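# Lay the towel flat beside the basket on the table

## Task

Leave the towel lying flat on the table as a single layer, at least one finger's width in from every table edge, at least two fingers' width from the basket's rim, and more than a hand's width from the column of either arm. The basket must end up upright with its entire base resting on the table, no more than three fingers' width from its starting spot and turned roughly as it was. Finally release everything and move the grippers away. Anything held in place only by the robot at the end does not count.

## Robot and tools

ROBOT AND FRAME. Two arms, left_arm and right_arm, share one scene frame. Its origin is on the table top midway between the arms, +x points out across the table, +z points up, and left_arm sits on the +y side. The names are labels only and do not match left or right in any image. Each arm's root link is at left_arm (-0.005, +0.227, 0) with quat_wxyz (+0.999, 0, 0, -0.053) and right_arm (+0.020, -0.297, 0) with quat_wxyz (+0.998, 0, 0, -0.067). Joint ranges in rad, base to gripper: waist -2.618 to 3.054, shoulder 0 to 3.142, elbow 0 to 3.142, wrist pitch -1.571 to 1.571, wrist yaw -1.571 to 1.571, wrist roll -2.094 to 2.094. The elbow cannot quite straighten.

GRIPPER. Fingers extend along the gripper's +z axis and close along its y axis. end_effector_position is the spot between the finger pads, under 1 cm back from the tips. Reported hand positions can be slightly wrong, more so when the arm reaches far.

THE ROW. Every motion command uses a row of 16 numbers: for left_arm x, y, z (metres), qw, qx, qy, qz (orientation, w first), opening; then the same eight for right_arm. Both arms always appear, even if one is idle. Position and quaternion are absolute targets for the gripper in the scene frame, not offsets. Opening runs from -1 (closed) to +1 (fully open, 0.087 m). Optionally append 12 stiffness scales in 0 to 1, left_arm's six joints then right_arm's six, in Joint positions order; they multiply each joint's position gain and persist until replaced.

execute_actions(actions). actions is a list of up to 15 actions; each action is a list of up to 15 rows, one row per control step of 1/30 s. If fewer than 15 rows are given, the last row is held for the remaining steps. An empty list just returns state and images. An action is rejected for both arms if any target lies more than 0.6 m from that gripper's current position along any of its own axes. If any action is malformed, or the first fails this test against the latest reported state, nothing runs. On each step the command is clipped to within 70 mm and 16 degrees of the measured pose, position winning over orientation when both cannot be met, so far targets need several actions; after an action the arm only reaches its last clipped pose. To hold an orientation, repeat your own chosen quaternion rather than copying the drifting reported one. Joint friction can leave the gripper up to about 31 mm off, and very small steps may not move it.

move(target, speed, blocking). target is one row as above (absolute poses). Each gripper travels a straight line toward its pose, both finishing together, over 0.5 to 10 s; anything longer is cut off at 10 s. speed is the top path speed in m/s, 0.002 to 0.5 (default 0.25); rotation is capped at twice that in rad/s, taking the shorter direction. Paths ignore obstacles and the other arm, may lag, stray or overshoot speed near full reach. Faster motion and targets deeper past contact mean harder impacts and pushes. The opening is applied when the move begins. The result adds a move: line with the ending (done, off_target, moving, held, fault) and the limits involved: paced means the sent pose was clipped, held means a check blocked steps (the arm may then jump faster). Each gripper's remaining distance is shown. With blocking=false you get a reply after 0.5 s while motion continues; call wait(0) to check, and wait or stop before sending other motions.

wait(seconds), 0 to 10: arms keep their last command; returns early if a running move ends. stop(): brakes the current move, needing some stopping distance; fingers keep moving. zoom_image(camera, region): camera is cam_head_left, cam_head_right, cam_high, cam_left_wrist or cam_right_wrist (all 504x504); region is [x0, y0, x1, y1] in pixels from the top-left, at most 504 by 504. read_manual(section): only licence text, no motion. finished_scene(scene): ends the current scene by number once the result is stable; irreversible.

RESULTS. The state line lists each gripper's position and quat_wxyz. Hand target lines show where each controller is heading. grip_measured reports finger opening on the command scale (last Joint positions value is metres); each gripper may be off by about 1 mm. Step readings list positions at some steps, with HELD marking steps where an arm's command was held back. pose unreachable names an arm whose command the clearance check altered or blocked. Joint torques carry offsets and noise. MOTOR HOT appears at 75 °C; at 90 °C that arm is halted for 10 s, and at 100 °C it goes limp and drops; these show as OVER-TEMPERATURE FAULT. Any FAULT line means that arm stopped.

GRASPING AND CARE. To hold something, keep commanding an opening about 0.02 below grip_measured; smaller margins grip gently. Pads push up to about 20 N; fast closing can squeeze harder. A held object may occasionally be tugged. Holding loads heats motors, even while you think. To keep an arm still, resend its full last reported pose and desired opening on every call. Never let the arms collide or press on each other, never knock or place anything off the table, and avoid drops, slams and hard pushes. Release the towel and withdraw both grippers before finishing.

Each tool is called after "Request:" as name(argument=value, ...) on one line, values as JSON.

## Session

Request:
execute_actions(actions=[])

Scene clock: 0.00 s.
left_arm: end_effector_position=(+0.5215, +0.4077, +0.1532) grip_measured=+1.000 end_effector_quat_wxyz=(-0.597, +0.655, -0.403, +0.227) | right_arm: end_effector_position=(+0.4393, -0.0236, +0.2199) grip_measured=+1.000 end_effector_quat_wxyz=(-0.189, +0.550, +0.735, +0.348)
Joint positions: left_arm=[ 0.394  1.918  1.02   0.701 -0.361 -1.452  0.087] | right_arm=[ 0.414  2.098  2.013 -1.076 -0.725  1.721  0.087]
Joint velocities: left_arm=[ 0.002 -0.007 -0.002 -0.007  0.007 -0.022  0.   ] | right_arm=[ 0.012 -0.002 -0.022  0.007 -0.066 -0.037  0.   ]
Joint torques (N m, as the arm reports them, + toward a larger angle): no reading
Motor temperatures (°C, as the motors report them): left_arm=[21 21 22 24 23 24] | right_arm=[23 24 23 22 22 22]
Hand target (left_arm): +0.522, +0.408, +0.153; -0.597, +0.655, -0.403, +0.227
Hand target (right_arm): +0.439, -0.024, +0.220; -0.189, +0.550, +0.735, +0.348
Joint stiffness scale: left_arm=[1. 1. 1. 1. 1. 1.] | right_arm=[1. 1. 1. 1. 1. 1.]

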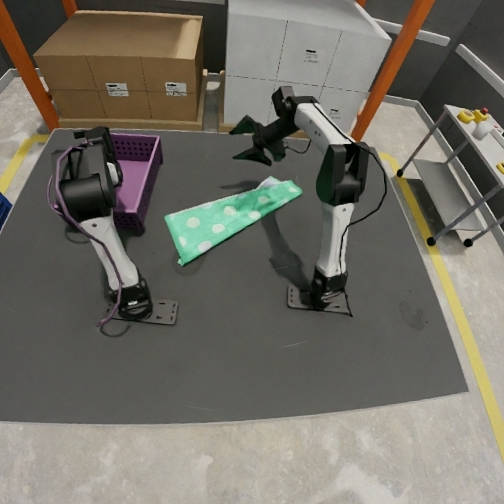

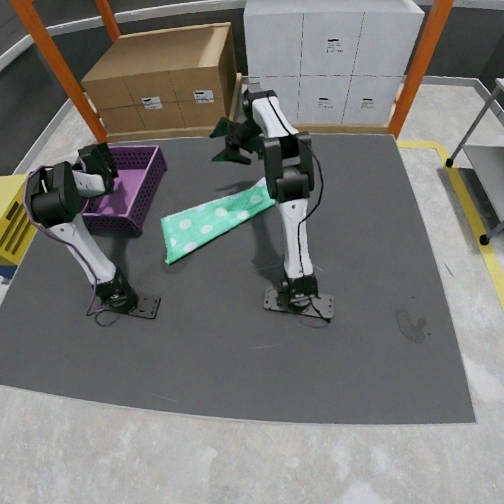

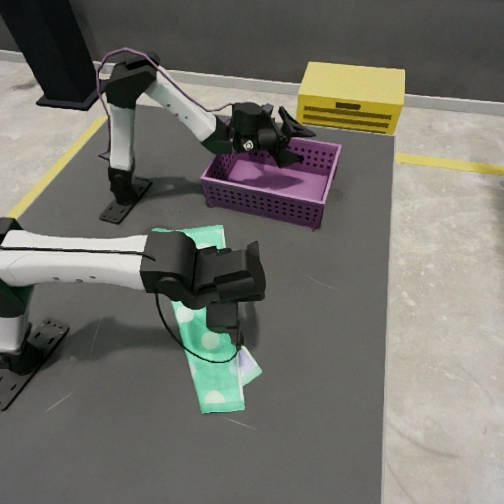

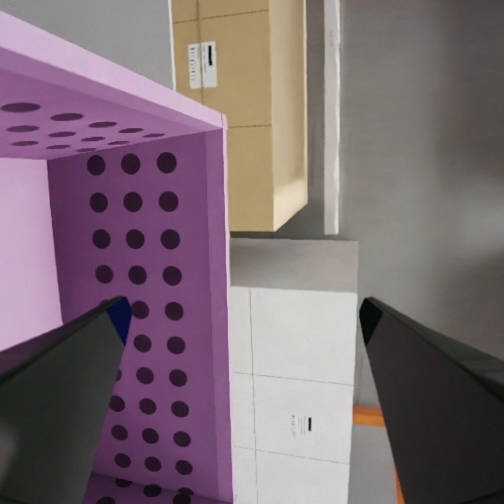

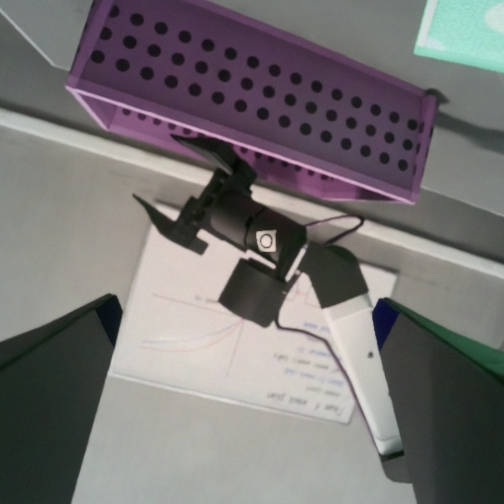

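Request:
move(target=[0.42,0.38,0.3,-0.597,0.655,-0.403,0.227,1,0.3,-0.2,0.28,0,0,1,0,1])

Request:
move(target=[0.15,0.4,0.25,0,-0.3,0.954,0,1,0.15,-0.45,0.25,0,0.3,0.954,0,1], speed=0.4)

Request:
zoom_image(camera="cam_head_left", region=[100,120,360,320])

Request:
zoom_image(camera="cam_high", region=[80,180,340,440])

Scene clock: 17.53 s.
left_arm: end_effector_position=(+0.4252, +0.3787, +0.2892) grip_measured=+1.000 end_effector_quat_wxyz=(-0.592, +0.658, -0.408, +0.223) | right_arm: end_effector_position=(+0.3084, -0.2025, +0.2797) grip_measured=+1.000 end_effector_quat_wxyz=(+0.187, +0.016, +0.979, +0.073)
Joint positions: left_arm=[ 0.394  1.335  1.006  0.116 -0.359 -1.452  0.087] | right_arm=[ 0.388  1.638  2.021 -1.552 -0.04   0.293  0.087]
Joint velocities: left_arm=[-0.007 -0.012  0.017  0.007 -0.037 -0.022  0.   ] | right_arm=[ 0.002 -0.007 -0.002 -0.022  0.007 -0.022  0.   ]
Joint torques (N m, as the arm reports them, + toward a larger angle): left_arm=[ 0.85 -6.91  8.55  1.88  0.08  0.13] | right_arm=[ 0.91 -7.24  4.47  0.84  0.02 -0.08]
Motor temperatures (°C, as the motors report them): left_arm=[21 27 25 28 23 24] | right_arm=[23 30 25 23 22 22]
Hand target (left_arm): +0.423, +0.382, +0.301; -0.597, +0.655, -0.403, +0.227
Hand target (right_arm): +0.303, -0.203, +0.279; +0.184, +0.008, +0.981, +0.067
Off the commanded pose (left_arm): 0.012 m, 1 deg.
Off the commanded pose (right_arm): 0.009 m, 23 deg; orientation clipped at the last step of the last action.
Joint stiffness scale: left_arm=[1. 1. 1. 1. 1. 1.] | right_arm=[1. 1. 1. 1. 1. 1.]
joint sent to its limit (right arm) — the command would take joint 4 (wrist pitch) past its lower limit, so that joint was sent only as far as its limit.
move: off_target (left_arm, right_arm); limits=paced

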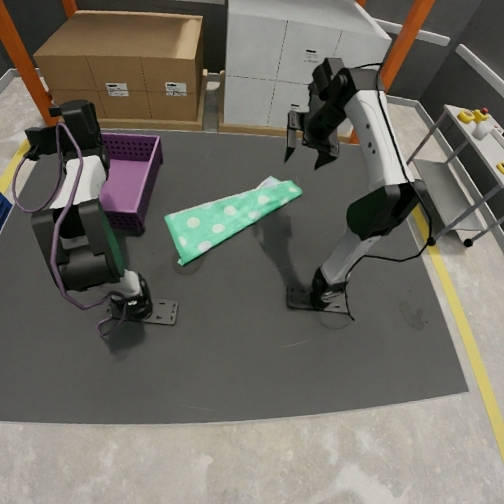

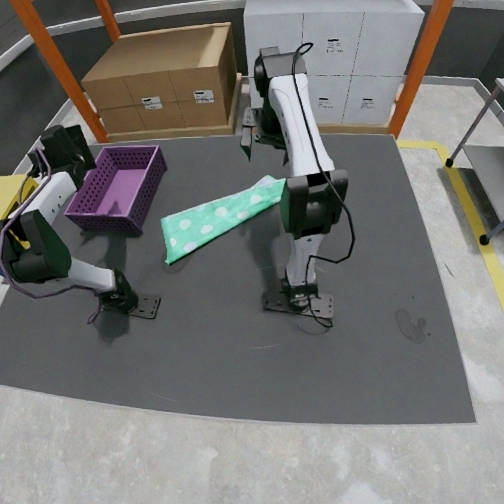

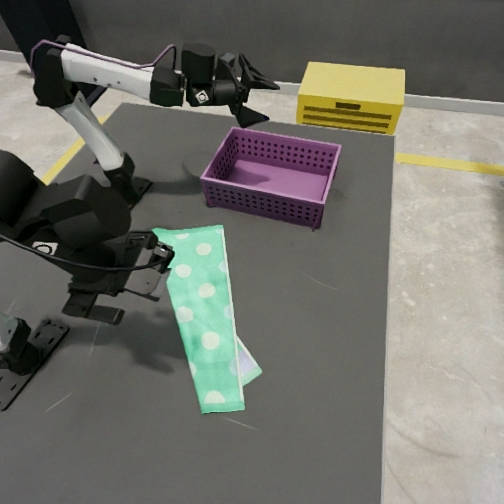

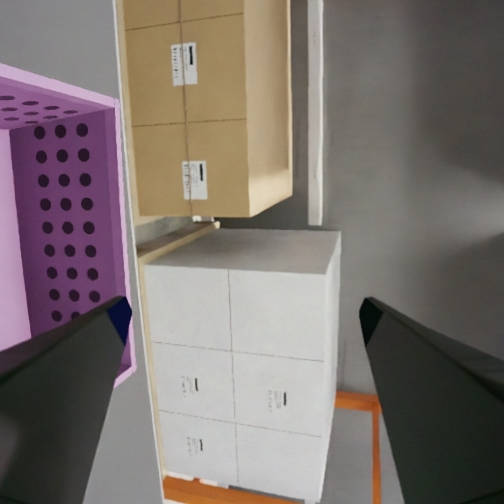

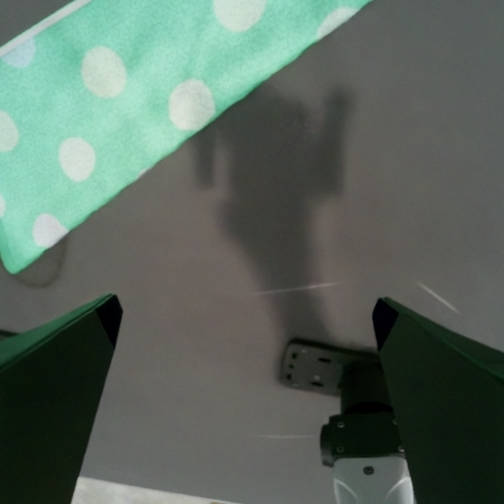

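Scene clock: 20.73 s.
left_arm: end_effector_position=(+0.1557, +0.4105, +0.2546) grip_measured=+1.000 end_effector_quat_wxyz=(+0.139, -0.302, +0.940, +0.081) | right_arm: end_effector_position=(+0.1523, -0.4498, +0.2512) grip_measured=+1.000 end_effector_quat_wxyz=(+0.142, +0.299, +0.940, -0.087)
Joint positions: left_arm=[ 0.919  1.443  1.739 -1.543 -0.008  0.193  0.087] | right_arm=[-0.666  1.283  1.601 -1.555  0.02  -0.188  0.087]
Joint velocities: left_arm=[-0.007 -0.007  0.002 -0.051 -0.11  -0.022  0.   ] | right_arm=[ 0.012 -0.007  0.007  0.007  0.007  0.007  0.   ]
Joint torques (N m, as the arm reports them, + toward a larger angle): left_arm=[-1.05 -6.12  3.85  0.88 -0.09  0.06] | right_arm=[ 0.46 -2.27  5.38  0.79  0.04 -0.07]
Motor temperatures (°C, as the motors report them): left_arm=[21 26 25 28 23 24] | right_arm=[23 29 25 23 22 22]
Hand target (left_arm): +0.151, +0.405, +0.251; +0.126, -0.295, +0.944, +0.080
Hand target (right_arm): +0.151, -0.450, +0.248; +0.131, +0.296, +0.942, -0.086
Off the commanded pose (left_arm): 0.013 m, 19 deg; orientation clipped at the last step of the last action.
Off the commanded pose (right_arm): 0.003 m, 19 deg; orientation clipped at the last step of the last action.
Joint stiffness scale: left_arm=[1. 1. 1. 1. 1. 1.] | right_arm=[1. 1. 1. 1. 1. 1.]
joint sent to its limit (left arm) — the command would take joint 4 (wrist pitch) past its lower limit, so that joint was sent only as far as its limit.
joint sent to its limit (right arm) — the command would take joint 4 (wrist pitch) past its lower limit, so that joint was sent only as far as its limit.
move: off_target (left_arm, right_arm); limits=paced

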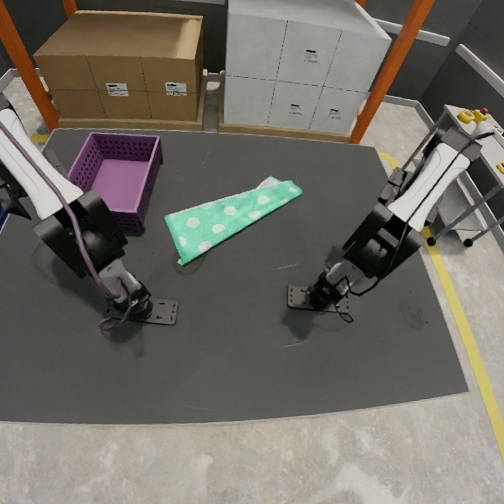

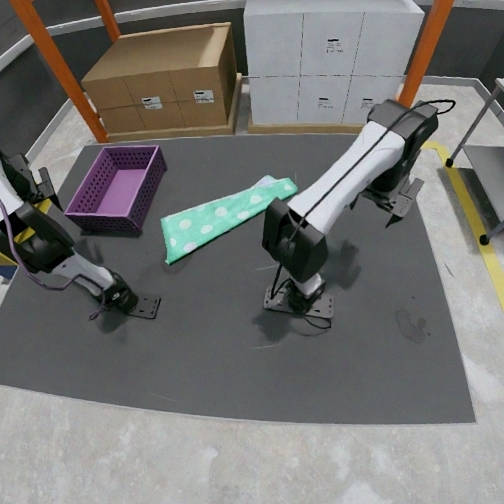

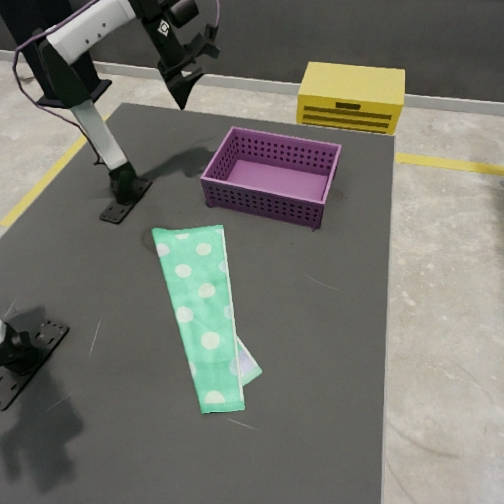

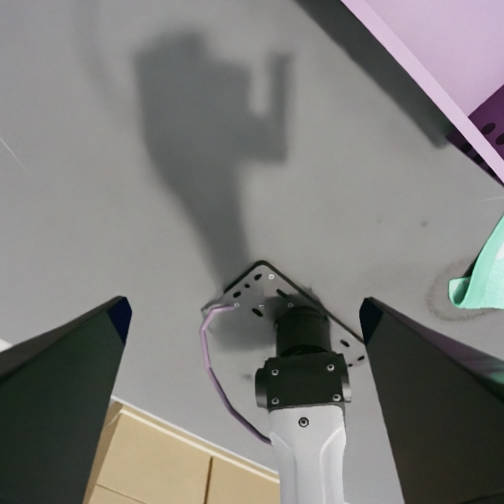

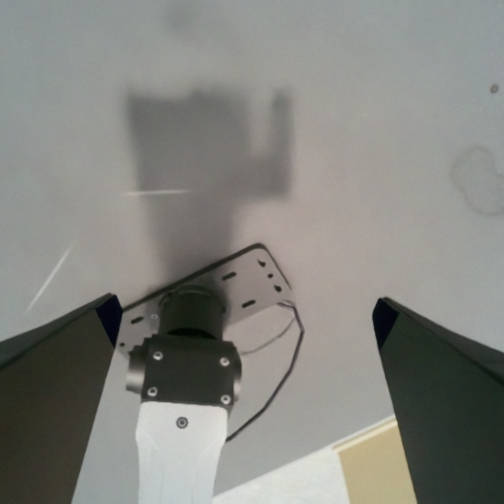

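Region (100, 120, 360, 320) of cam_head_left's 504x504 image, scaled by 1.938, with more detail than that image has; it fills the top 388 rows of this view, and the rest is white.

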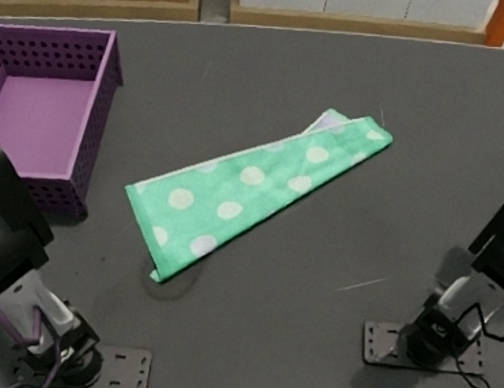

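Region (80, 180, 340, 440) of cam_high's 504x504 image, scaled by 1.938, with more detail than that image has.

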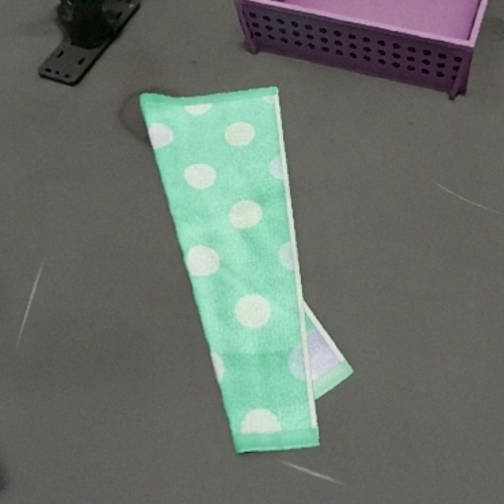

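Request:
move(target=[0.3,0.17,0.12,0,0,1,0,0.2,0.42,-0.24,0.12,0,0,1,0,0.2], speed=0.4)

Scene clock: 44.13 s.
left_arm: end_effector_position=(+0.2924, +0.1688, +0.1148) grip_measured=+0.200 end_effector_quat_wxyz=(-0.006, +0.004, +1.000, +0.011) | right_arm: end_effector_position=(+0.4205, -0.2373, +0.1159) grip_measured=+0.200 end_effector_quat_wxyz=(+0.007, -0.001, +1.000, +0.001)
Joint positions: left_arm=[-0.075  1.861  1.611 -1.335 -0.02  -0.173  0.052] | right_arm=[ 0.269  2.307  2.293 -1.543 -0.     0.132  0.053]
Joint velocities: left_arm=[-0.012 -0.022  0.012 -0.037 -0.007  0.007 -0.001] | right_arm=[-0.022  0.007 -0.002 -0.066  0.007  0.051  0.   ]
Joint torques (N m, as the arm reports them, + toward a larger angle): left_arm=[-0.46 -9.24  7.39  0.3   0.11  0.03] | right_arm=[  0.08 -12.16   7.44   0.21  -0.08  -0.07]
Motor temperatures (°C, as the motors report them): left_arm=[21 27 26 27 23 24] | right_arm=[23 28 26 23 22 22]
Hand target (left_arm): +0.299, +0.165, +0.118; +0.005, +0.002, +1.000, +0.005
Hand target (right_arm): +0.420, -0.238, +0.123; +0.011, -0.003, +1.000, +0.005
Off the commanded pose (left_arm): 0.009 m, 1 deg.
Off the commanded pose (right_arm): 0.005 m, 1 deg.
Joint stiffness scale: left_arm=[1. 1. 1. 1. 1. 1.] | right_arm=[1. 1. 1. 1. 1. 1.]
joint sent to its limit (right arm) — the command would take joint 4 (wrist pitch) past its lower limit, so that joint was sent only as far as its limit.
move: done

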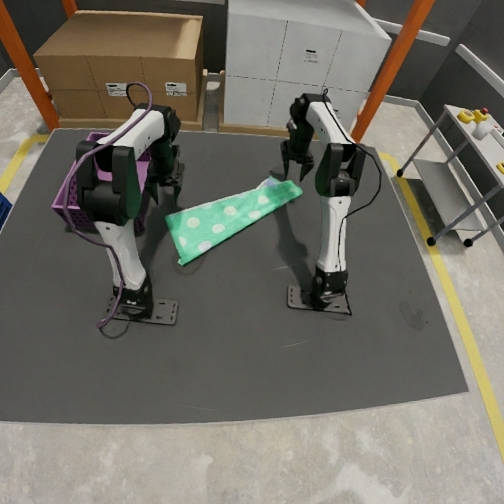

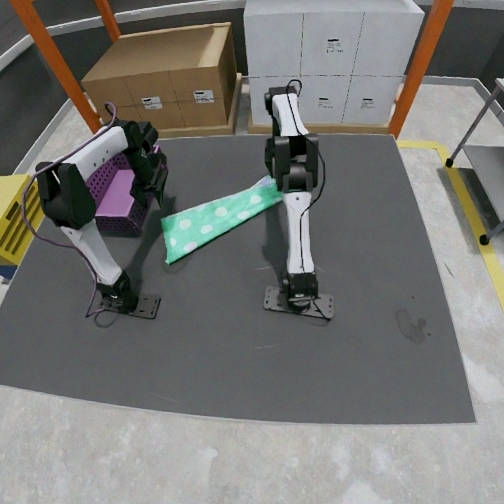

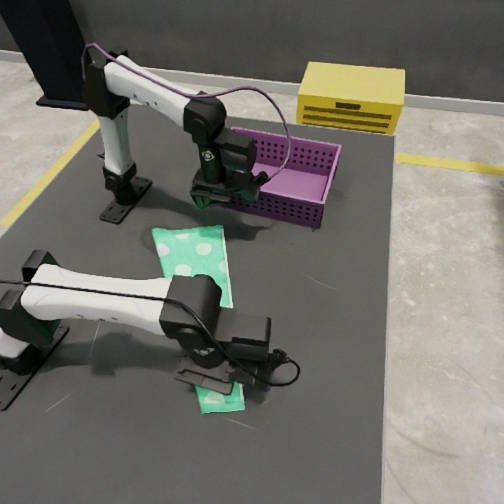

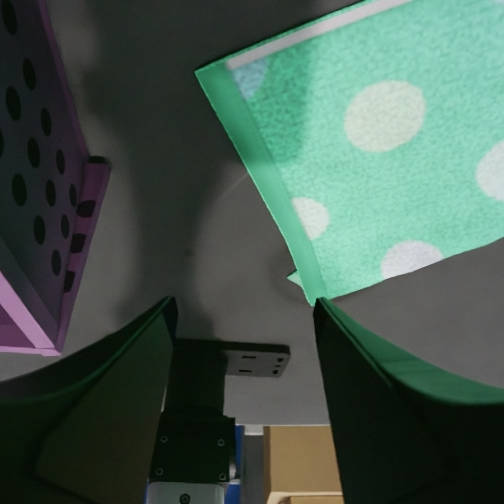

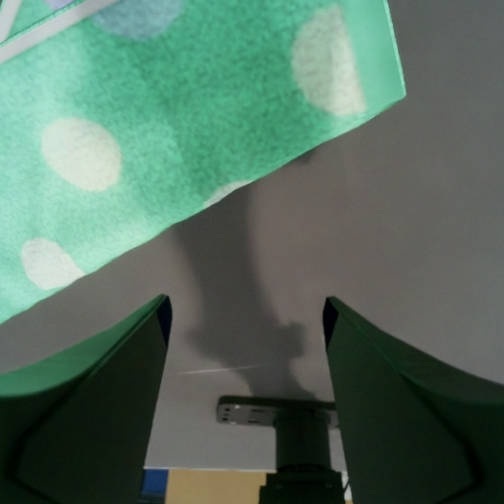

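Request:
move(target=[0.325,0.165,0.06,0,0.56,0.83,0,0,0.5,-0.27,0.06,0,0.56,0.83,0,0])

Scene clock: 69.47 s.
left_arm: end_effector_position=(+0.3298, +0.1680, +0.0738) grip_measured=+0.000 end_effector_quat_wxyz=(+0.017, +0.552, +0.834, +0.010) | right_arm: end_effector_position=(+0.4987, -0.2657, +0.0569) grip_measured=+0.000 end_effector_quat_wxyz=(+0.005, +0.554, +0.833, +0.004)
Joint positions: left_arm=[-0.169  1.902  1.506 -1.137 -0.008  0.895  0.044] | right_arm=[ 0.12   2.602  2.59  -1.547 -0.     1.159  0.044]
Joint velocities: left_arm=[-0.012  0.007  0.012 -0.051 -0.022  0.022 -0.001] | right_arm=[ 0.017  0.002 -0.012  0.007 -0.022  0.037  0.001]
Joint torques (N m, as the arm reports them, + toward a larger angle): left_arm=[-1.02 -8.32  4.18  0.41  0.22  0.21] | right_arm=[ -0.12 -13.01   7.59   0.18   0.06   0.07]
Motor temperatures (°C, as the motors report them): left_arm=[21 30 29 26 23 24] | right_arm=[23 36 29 23 22 22]
Hand target (left_arm): +0.324, +0.165, +0.061; +0.000, +0.559, +0.829, +0.000
Hand target (right_arm): +0.500, -0.269, +0.060; +0.008, +0.560, +0.828, +0.005
Off the commanded pose (left_arm): 0.015 m, 2 deg.
Off the commanded pose (right_arm): 0.005 m, 1 deg.
Joint stiffness scale: left_arm=[1. 1. 1. 1. 1. 1.] | right_arm=[1. 1. 1. 1. 1. 1.]
joint sent to its limit (right arm) — the command would take joint 4 (wrist pitch) past its lower limit, so that joint was sent only as far as its limit.
move: off_target (left_arm)

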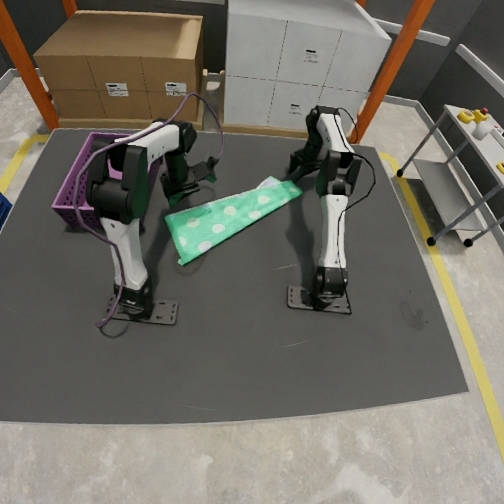

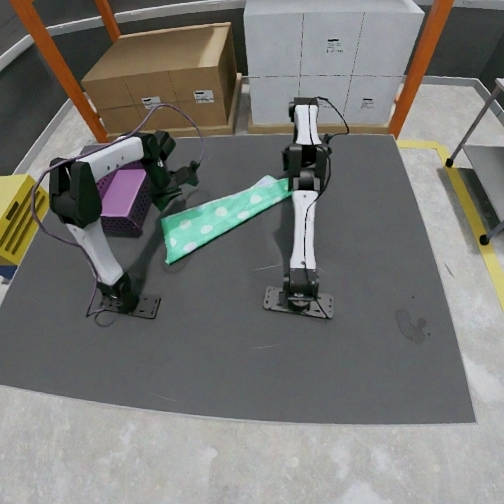

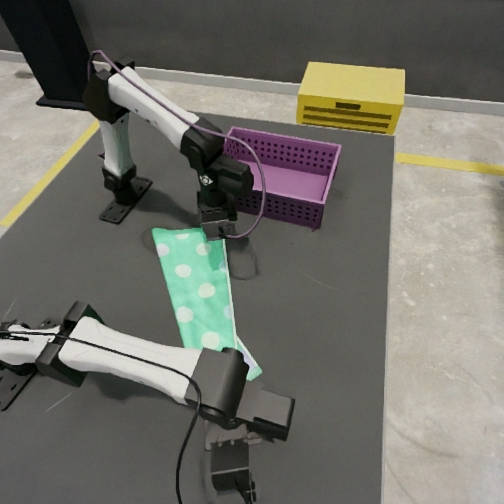

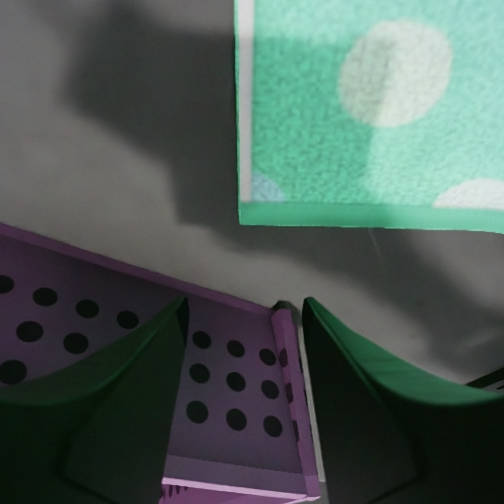

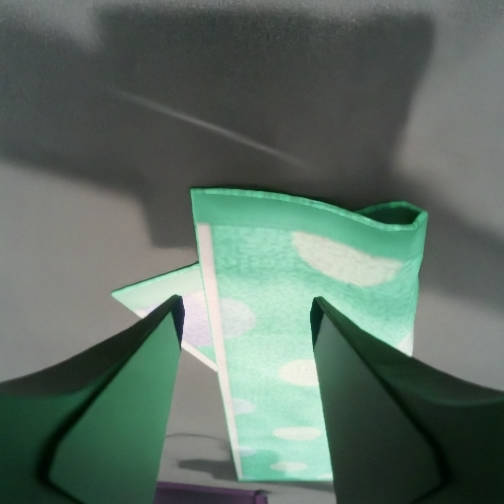

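Request:
move(target=[0.322,0.167,0.004,0,0.56,0.83,0,0,0.511,-0.253,0.012,0,0.56,0.83,0,0], speed=0.1)

Scene clock: 80.37 s.
left_arm: end_effector_position=(+0.3268, +0.1690, +0.0138) grip_measured=+0.000 end_effector_quat_wxyz=(+0.010, +0.555, +0.832, +0.007) | right_arm: end_effector_position=(+0.5068, -0.2567, +0.0169) grip_measured=+0.000 end_effector_quat_wxyz=(-0.005, +0.558, +0.830, -0.004)
Joint positions: left_arm=[-0.169  1.963  1.342 -0.926 -0.008  0.902  0.044] | right_arm=[ 0.138  2.679  2.578 -1.483 -0.     1.188  0.044]
Joint velocities: left_arm=[ 0.007 -0.017  0.012 -0.081 -0.022 -0.051 -0.   ] | right_arm=[-0.002  0.007 -0.007  0.022 -0.022  0.066 -0.001]
Joint torques (N m, as the arm reports them, + toward a larger angle): left_arm=[-0.65 -9.23  4.16  0.39  0.21  0.09] | right_arm=[  0.89 -13.27   5.5    0.45   0.04   0.13]
Motor temperatures (°C, as the motors report them): left_arm=[21 30 28 26 23 24] | right_arm=[23 39 29 23 22 22]
Hand target (left_arm): +0.321, +0.168, +0.004; +0.000, +0.559, +0.829, +0.000
Hand target (right_arm): +0.511, -0.253, +0.012; -0.000, +0.559, +0.829, +0.000
Off the commanded pose (left_arm): 0.011 m, 2 deg.
Off the commanded pose (right_arm): 0.007 m, 1 deg.
Joint stiffness scale: left_arm=[1. 1. 1. 1. 1. 1.] | right_arm=[1. 1. 1. 1. 1. 1.]
move: off_target (left_arm)

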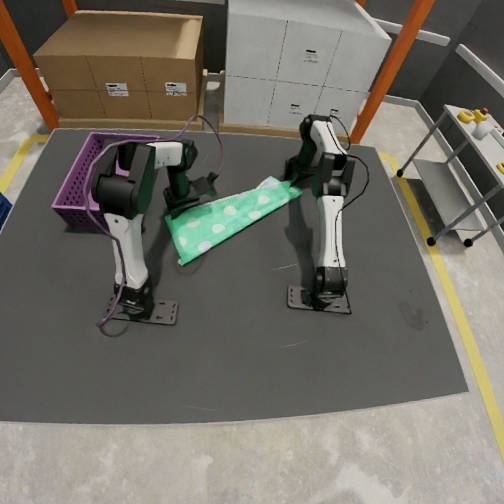

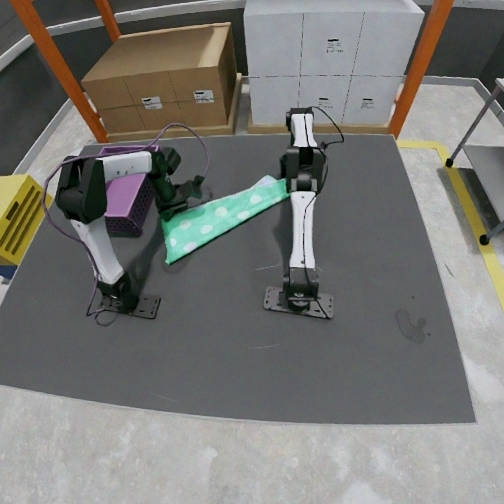

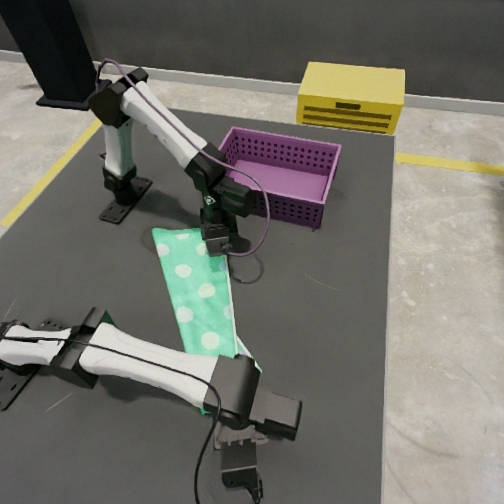

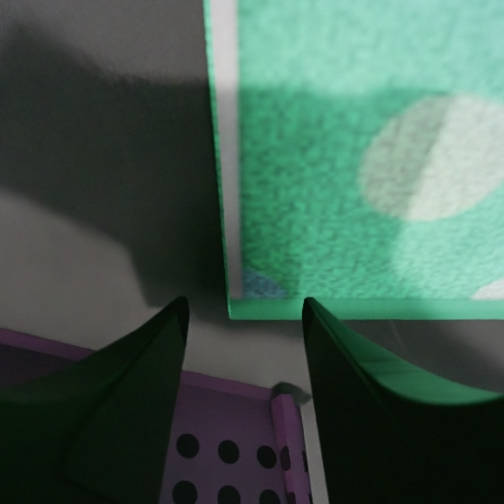

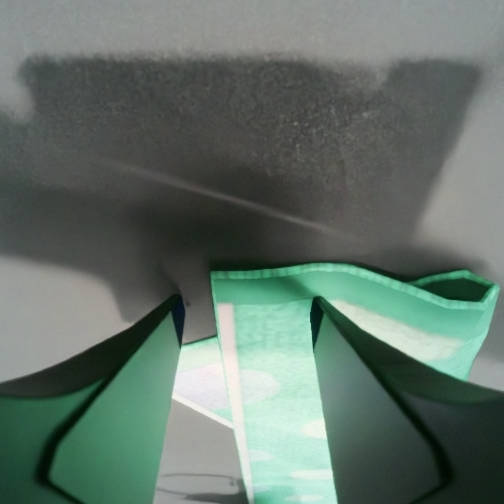

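Request:
move(target=[0.322,0.165,-0.012,0,0.56,0.83,0,0,0.511,-0.25,-0.008,0,0.56,0.83,0,0], speed=0.05)

Request:
execute_actions(actions=[[[0.322,0.165,-0.012,0,0.56,0.83,0,-0.4,0.511,-0.25,-0.008,0,0.56,0.83,0,-0.4]],[[0.322,0.165,-0.012,0,0.56,0.83,0,-0.75,0.511,-0.25,-0.008,0,0.56,0.83,0,-0.75]],[[0.322,0.165,-0.012,0,0.56,0.83,0,-1,0.511,-0.25,-0.008,0,0.56,0.83,0,-1]]])

Request:
move(target=[0.33,0.15,0.1,0,0.56,0.83,0,-1,0.49,-0.25,0.09,0,0.56,0.83,0,-1], speed=0.1)

Scene clock: 89.17 s.
left_arm: end_effector_position=(+0.3314, +0.1677, +0.0051) grip_measured=+0.000 end_effector_quat_wxyz=(+0.017, +0.555, +0.832, +0.010) | right_arm: end_effector_position=(+0.5067, -0.2566, +0.0152) grip_measured=+0.000 end_effector_quat_wxyz=(+0.000, +0.559, +0.829, +0.001)
Joint positions: left_arm=[-0.169  1.979  1.328 -0.881 -0.008  0.902  0.044] | right_arm=[ 0.138  2.638  2.492 -1.424 -0.     1.19   0.044]
Joint velocities: left_arm=[ 0.017  0.012  0.012 -0.022  0.022  0.022 -0.   ] | right_arm=[-0.017 -0.017 -0.032  0.037 -0.022 -0.081  0.001]
Joint torques (N m, as the arm reports them, + toward a larger angle): left_arm=[-1.18 -8.21  3.27  0.53  0.21  0.08] | right_arm=[  1.2  -11.64   2.94   0.71   0.05   0.15]
Motor temperatures (°C, as the motors report them): left_arm=[21 31 28 26 23 24] | right_arm=[23 42 29 23 22 22]
Hand target (left_arm): +0.321, +0.166, -0.011; -0.000, +0.559, +0.829, +0.000
Hand target (right_arm): +0.510, -0.250, -0.007; -0.001, +0.559, +0.829, -0.001
Off the commanded pose (left_arm): 0.020 m, 2 deg.
Off the commanded pose (right_arm): 0.024 m, 0 deg.
Joint stiffness scale: left_arm=[1. 1. 1. 1. 1. 1.] | right_arm=[1. 1. 1. 1. 1. 1.]
move: off_target (left_arm, right_arm)

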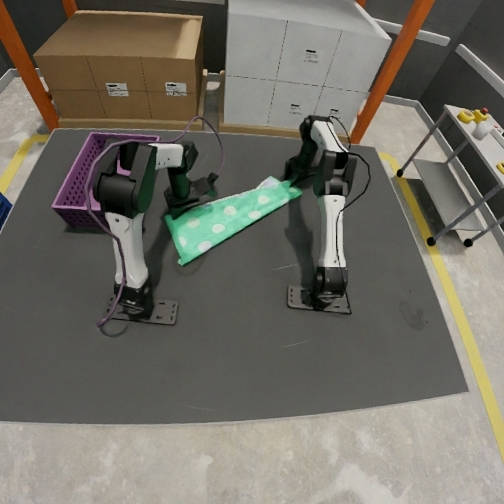

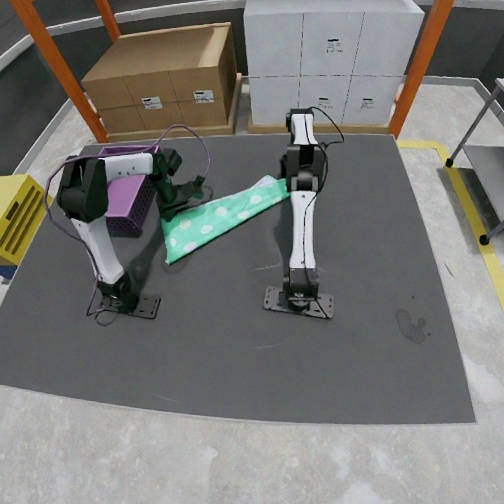

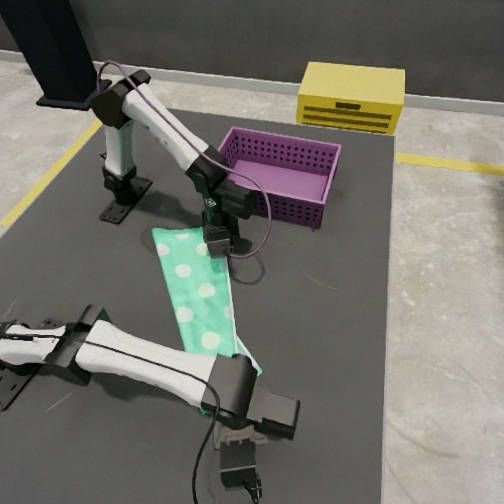

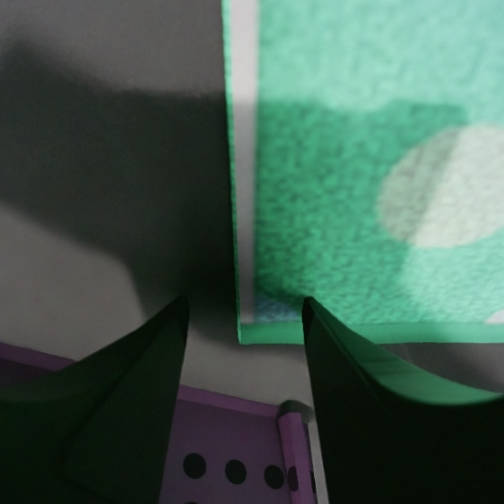

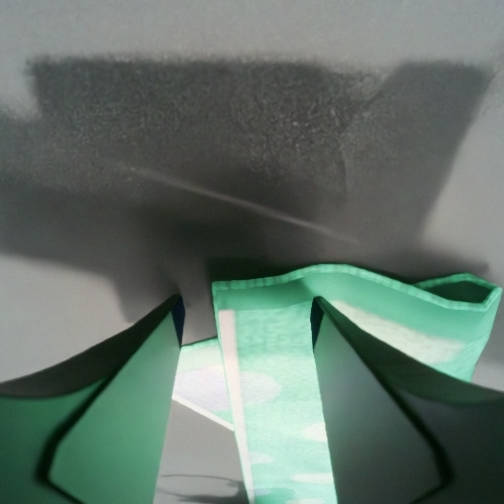

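Scene clock: 90.67 s.
left_arm: end_effector_position=(+0.3229, +0.1639, +0.0051) grip_measured=-0.936 end_effector_quat_wxyz=(+0.006, +0.556, +0.831, -0.004) | right_arm: end_effector_position=(+0.4954, -0.2595, +0.0151) grip_measured=-0.923 end_effector_quat_wxyz=(-0.014, +0.558, +0.830, -0.018)
Joint positions: left_arm=[-0.176  1.979  1.328 -0.91   0.011  0.897  0.003] | right_arm=[ 0.137  2.637  2.488 -1.465  0.013  1.186  0.003]
Joint velocities: left_arm=[-0.002 -0.002 -0.012 -0.022  0.007 -0.037  0.001] | right_arm=[-0.017 -0.012  0.002 -0.037  0.081  0.037  0.001]
Joint torques (N m, as the arm reports them, + toward a larger angle): left_arm=[-0.51 -8.12  3.51  0.76 -0.01  0.12] | right_arm=[  1.39 -11.44   3.36   1.02  -0.08   0.18]
Motor temperatures (°C, as the motors report them): left_arm=[21 31 28 26 23 24] | right_arm=[23 42 29 23 22 22]
Hand target (left_arm): +0.321, +0.165, -0.011; -0.000, +0.559, +0.829, -0.000
Hand target (right_arm): +0.509, -0.250, -0.007; -0.002, +0.559, +0.829, -0.001
Off the commanded pose (left_arm): 0.017 m, 1 deg.
Off the commanded pose (right_arm): 0.029 m, 3 deg.
Joint stiffness scale: left_arm=[1. 1. 1. 1. 1. 1.] | right_arm=[1. 1. 1. 1. 1. 1.]
Step readings (end_effector_position; steps 1 to 15: 1st action; 16 to 30: 2nd action; 31 to 45: 3rd action):
0: left_arm (+0.3314, +0.1677, +0.0051) | right_arm (+0.5067, -0.2566, +0.0152)
1: left_arm (+0.3306, +0.1674, +0.0051) | right_arm (+0.5061, -0.2568, +0.0151)
2: left_arm (+0.3271, +0.1663, +0.0050) | right_arm (+0.5025, -0.2574, +0.0145)
4: left_arm (+0.3260, +0.1647, +0.0051) | right_arm (+0.5016, -0.2582, +0.0148)
8: left_arm (+0.3259, +0.1648, +0.0051) | right_arm (+0.5014, -0.2583, +0.0148)
15: left_arm (+0.3259, +0.1648, +0.0051) | right_arm (+0.5014, -0.2584, +0.0148)
16: left_arm (+0.3255, +0.1648, +0.0051) | right_arm (+0.5007, -0.2584, +0.0149)
17: left_arm (+0.3243, +0.1646, +0.0051) | right_arm (+0.4990, -0.2586, +0.0150)
19: left_arm (+0.3234, +0.1641, +0.0051) | right_arm (+0.4976, -0.2591, +0.0150)
23: left_arm (+0.3233, +0.1640, +0.0051) | right_arm (+0.4975, -0.2591, +0.0150)
30: left_arm (+0.3233, +0.1640, +0.0051) | right_arm (+0.4975, -0.2591, +0.0150)
31: left_arm (+0.3231, +0.1639, +0.0051) | right_arm (+0.4969, -0.2592, +0.0151)
32: left_arm (+0.3229, +0.1639, +0.0051) | right_arm (+0.4955, -0.2594, +0.0151)
34: left_arm (+0.3229, +0.1639, +0.0051) | right_arm (+0.4954, -0.2594, +0.0152)
38: left_arm (+0.3229, +0.1639, +0.0051) | right_arm (+0.4954, -0.2595, +0.0151)
45: end_effector_position above

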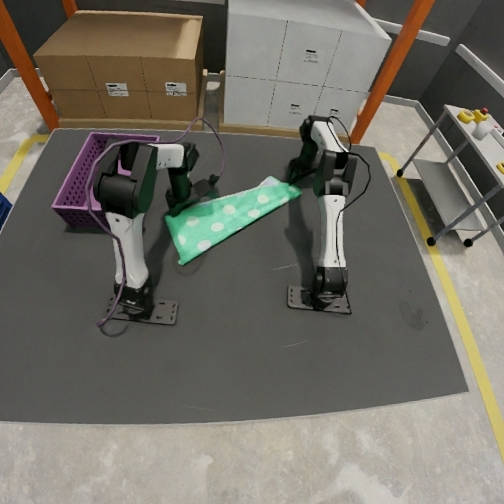

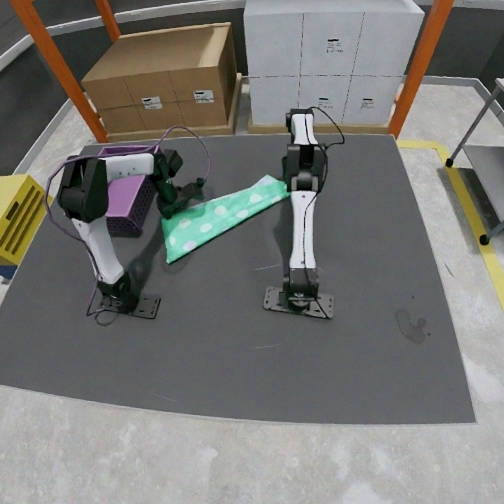

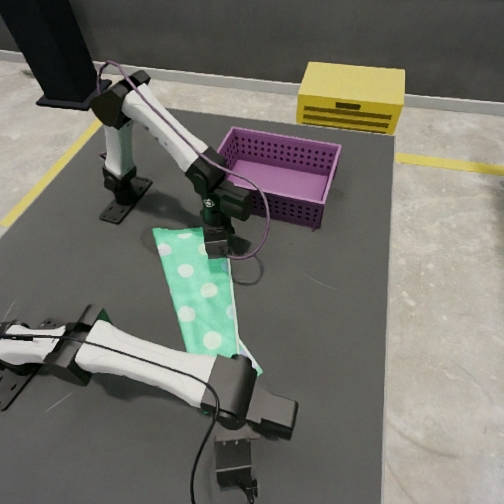

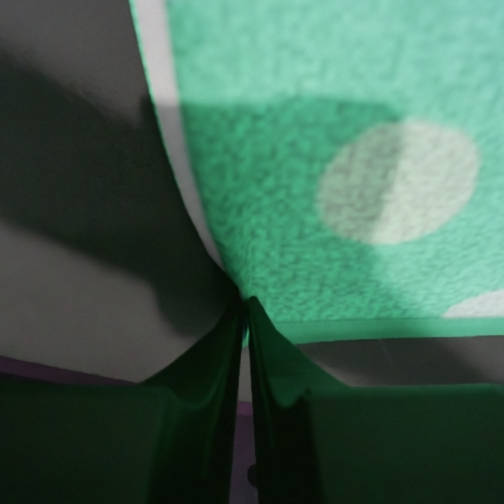

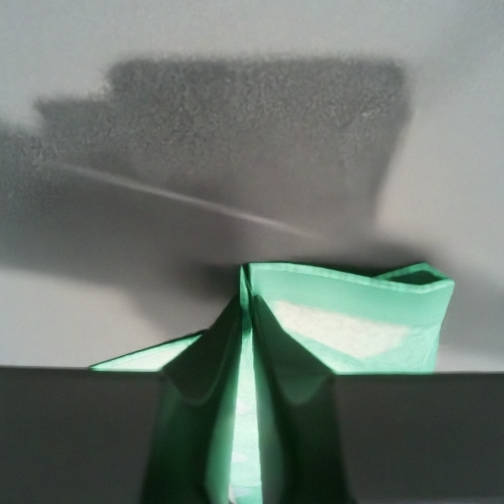

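Scene clock: 92.23 s.
left_arm: end_effector_position=(+0.3305, +0.1514, +0.0925) grip_measured=-0.938 end_effector_quat_wxyz=(-0.003, +0.558, +0.830, -0.007) | right_arm: end_effector_position=(+0.4931, -0.2549, +0.0832) grip_measured=-0.924 end_effector_quat_wxyz=(+0.020, +0.562, +0.827, +0.011)
Joint positions: left_arm=[-0.203  1.959  1.656 -1.277  0.011  0.874  0.003] | right_arm=[ 0.144  2.515  2.536 -1.546  0.005  1.201  0.003]
Joint velocities: left_arm=[-0.002  0.022  0.027 -0.037 -0.037 -0.037  0.   ] | right_arm=[ 0.007  0.007  0.002 -0.051  0.022  0.037 -0.   ]
Joint torques (N m, as the arm reports them, + toward a larger angle): left_arm=[ -1.   -10.97   7.35   0.06   0.     0.04] | right_arm=[  0.78 -14.32   5.4    0.21  -0.05   0.08]
Motor temperatures (°C, as the motors report them): left_arm=[21 31 28 26 23 24] | right_arm=[23 42 29 23 22 22]
Hand target (left_arm): +0.332, +0.149, +0.100; +0.000, +0.559, +0.829, +0.000
Hand target (right_arm): +0.489, -0.250, +0.090; +0.016, +0.562, +0.827, +0.013
Off the commanded pose (left_arm): 0.008 m, 1 deg.
Off the commanded pose (right_arm): 0.009 m, 3 deg.
Joint stiffness scale: left_arm=[1. 1. 1. 1. 1. 1.] | right_arm=[1. 1. 1. 1. 1. 1.]
joint sent to its limit (right arm) — the command would take joint 4 (wrist pitch) past its lower limit, so that joint was sent only as far as its limit.
move: off_target (right_arm)

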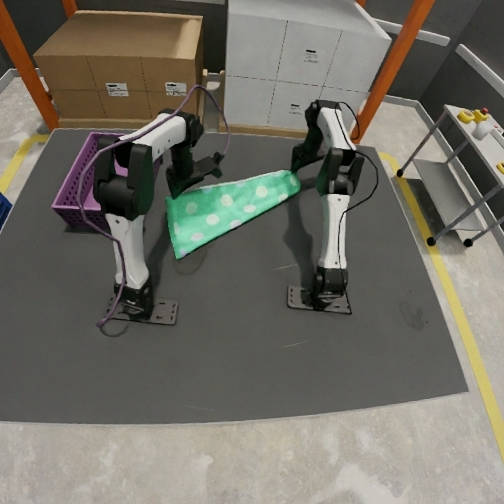

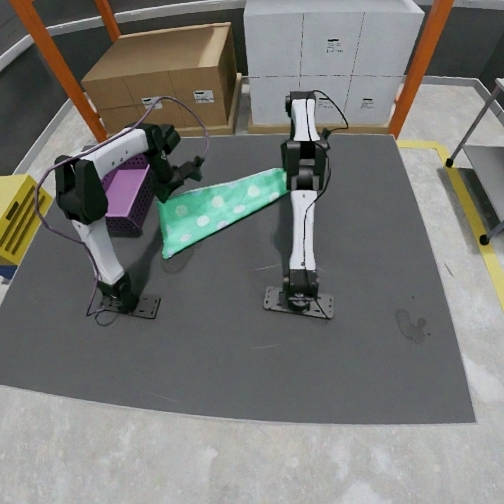

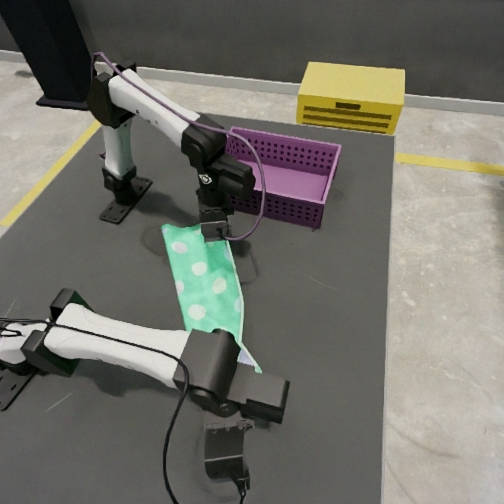

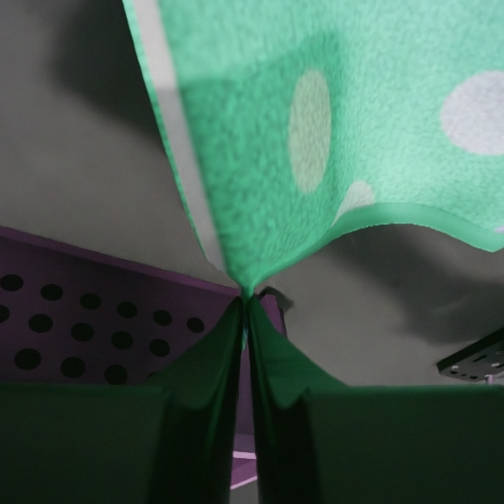

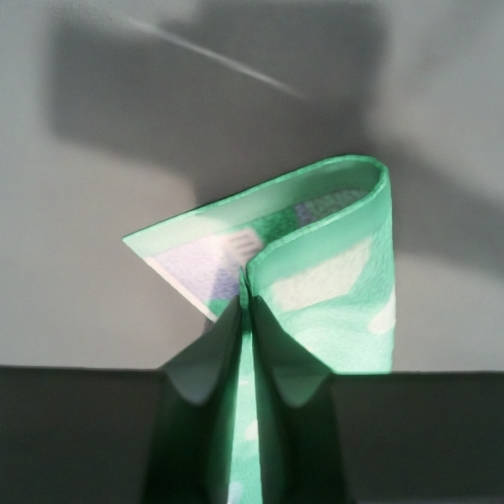

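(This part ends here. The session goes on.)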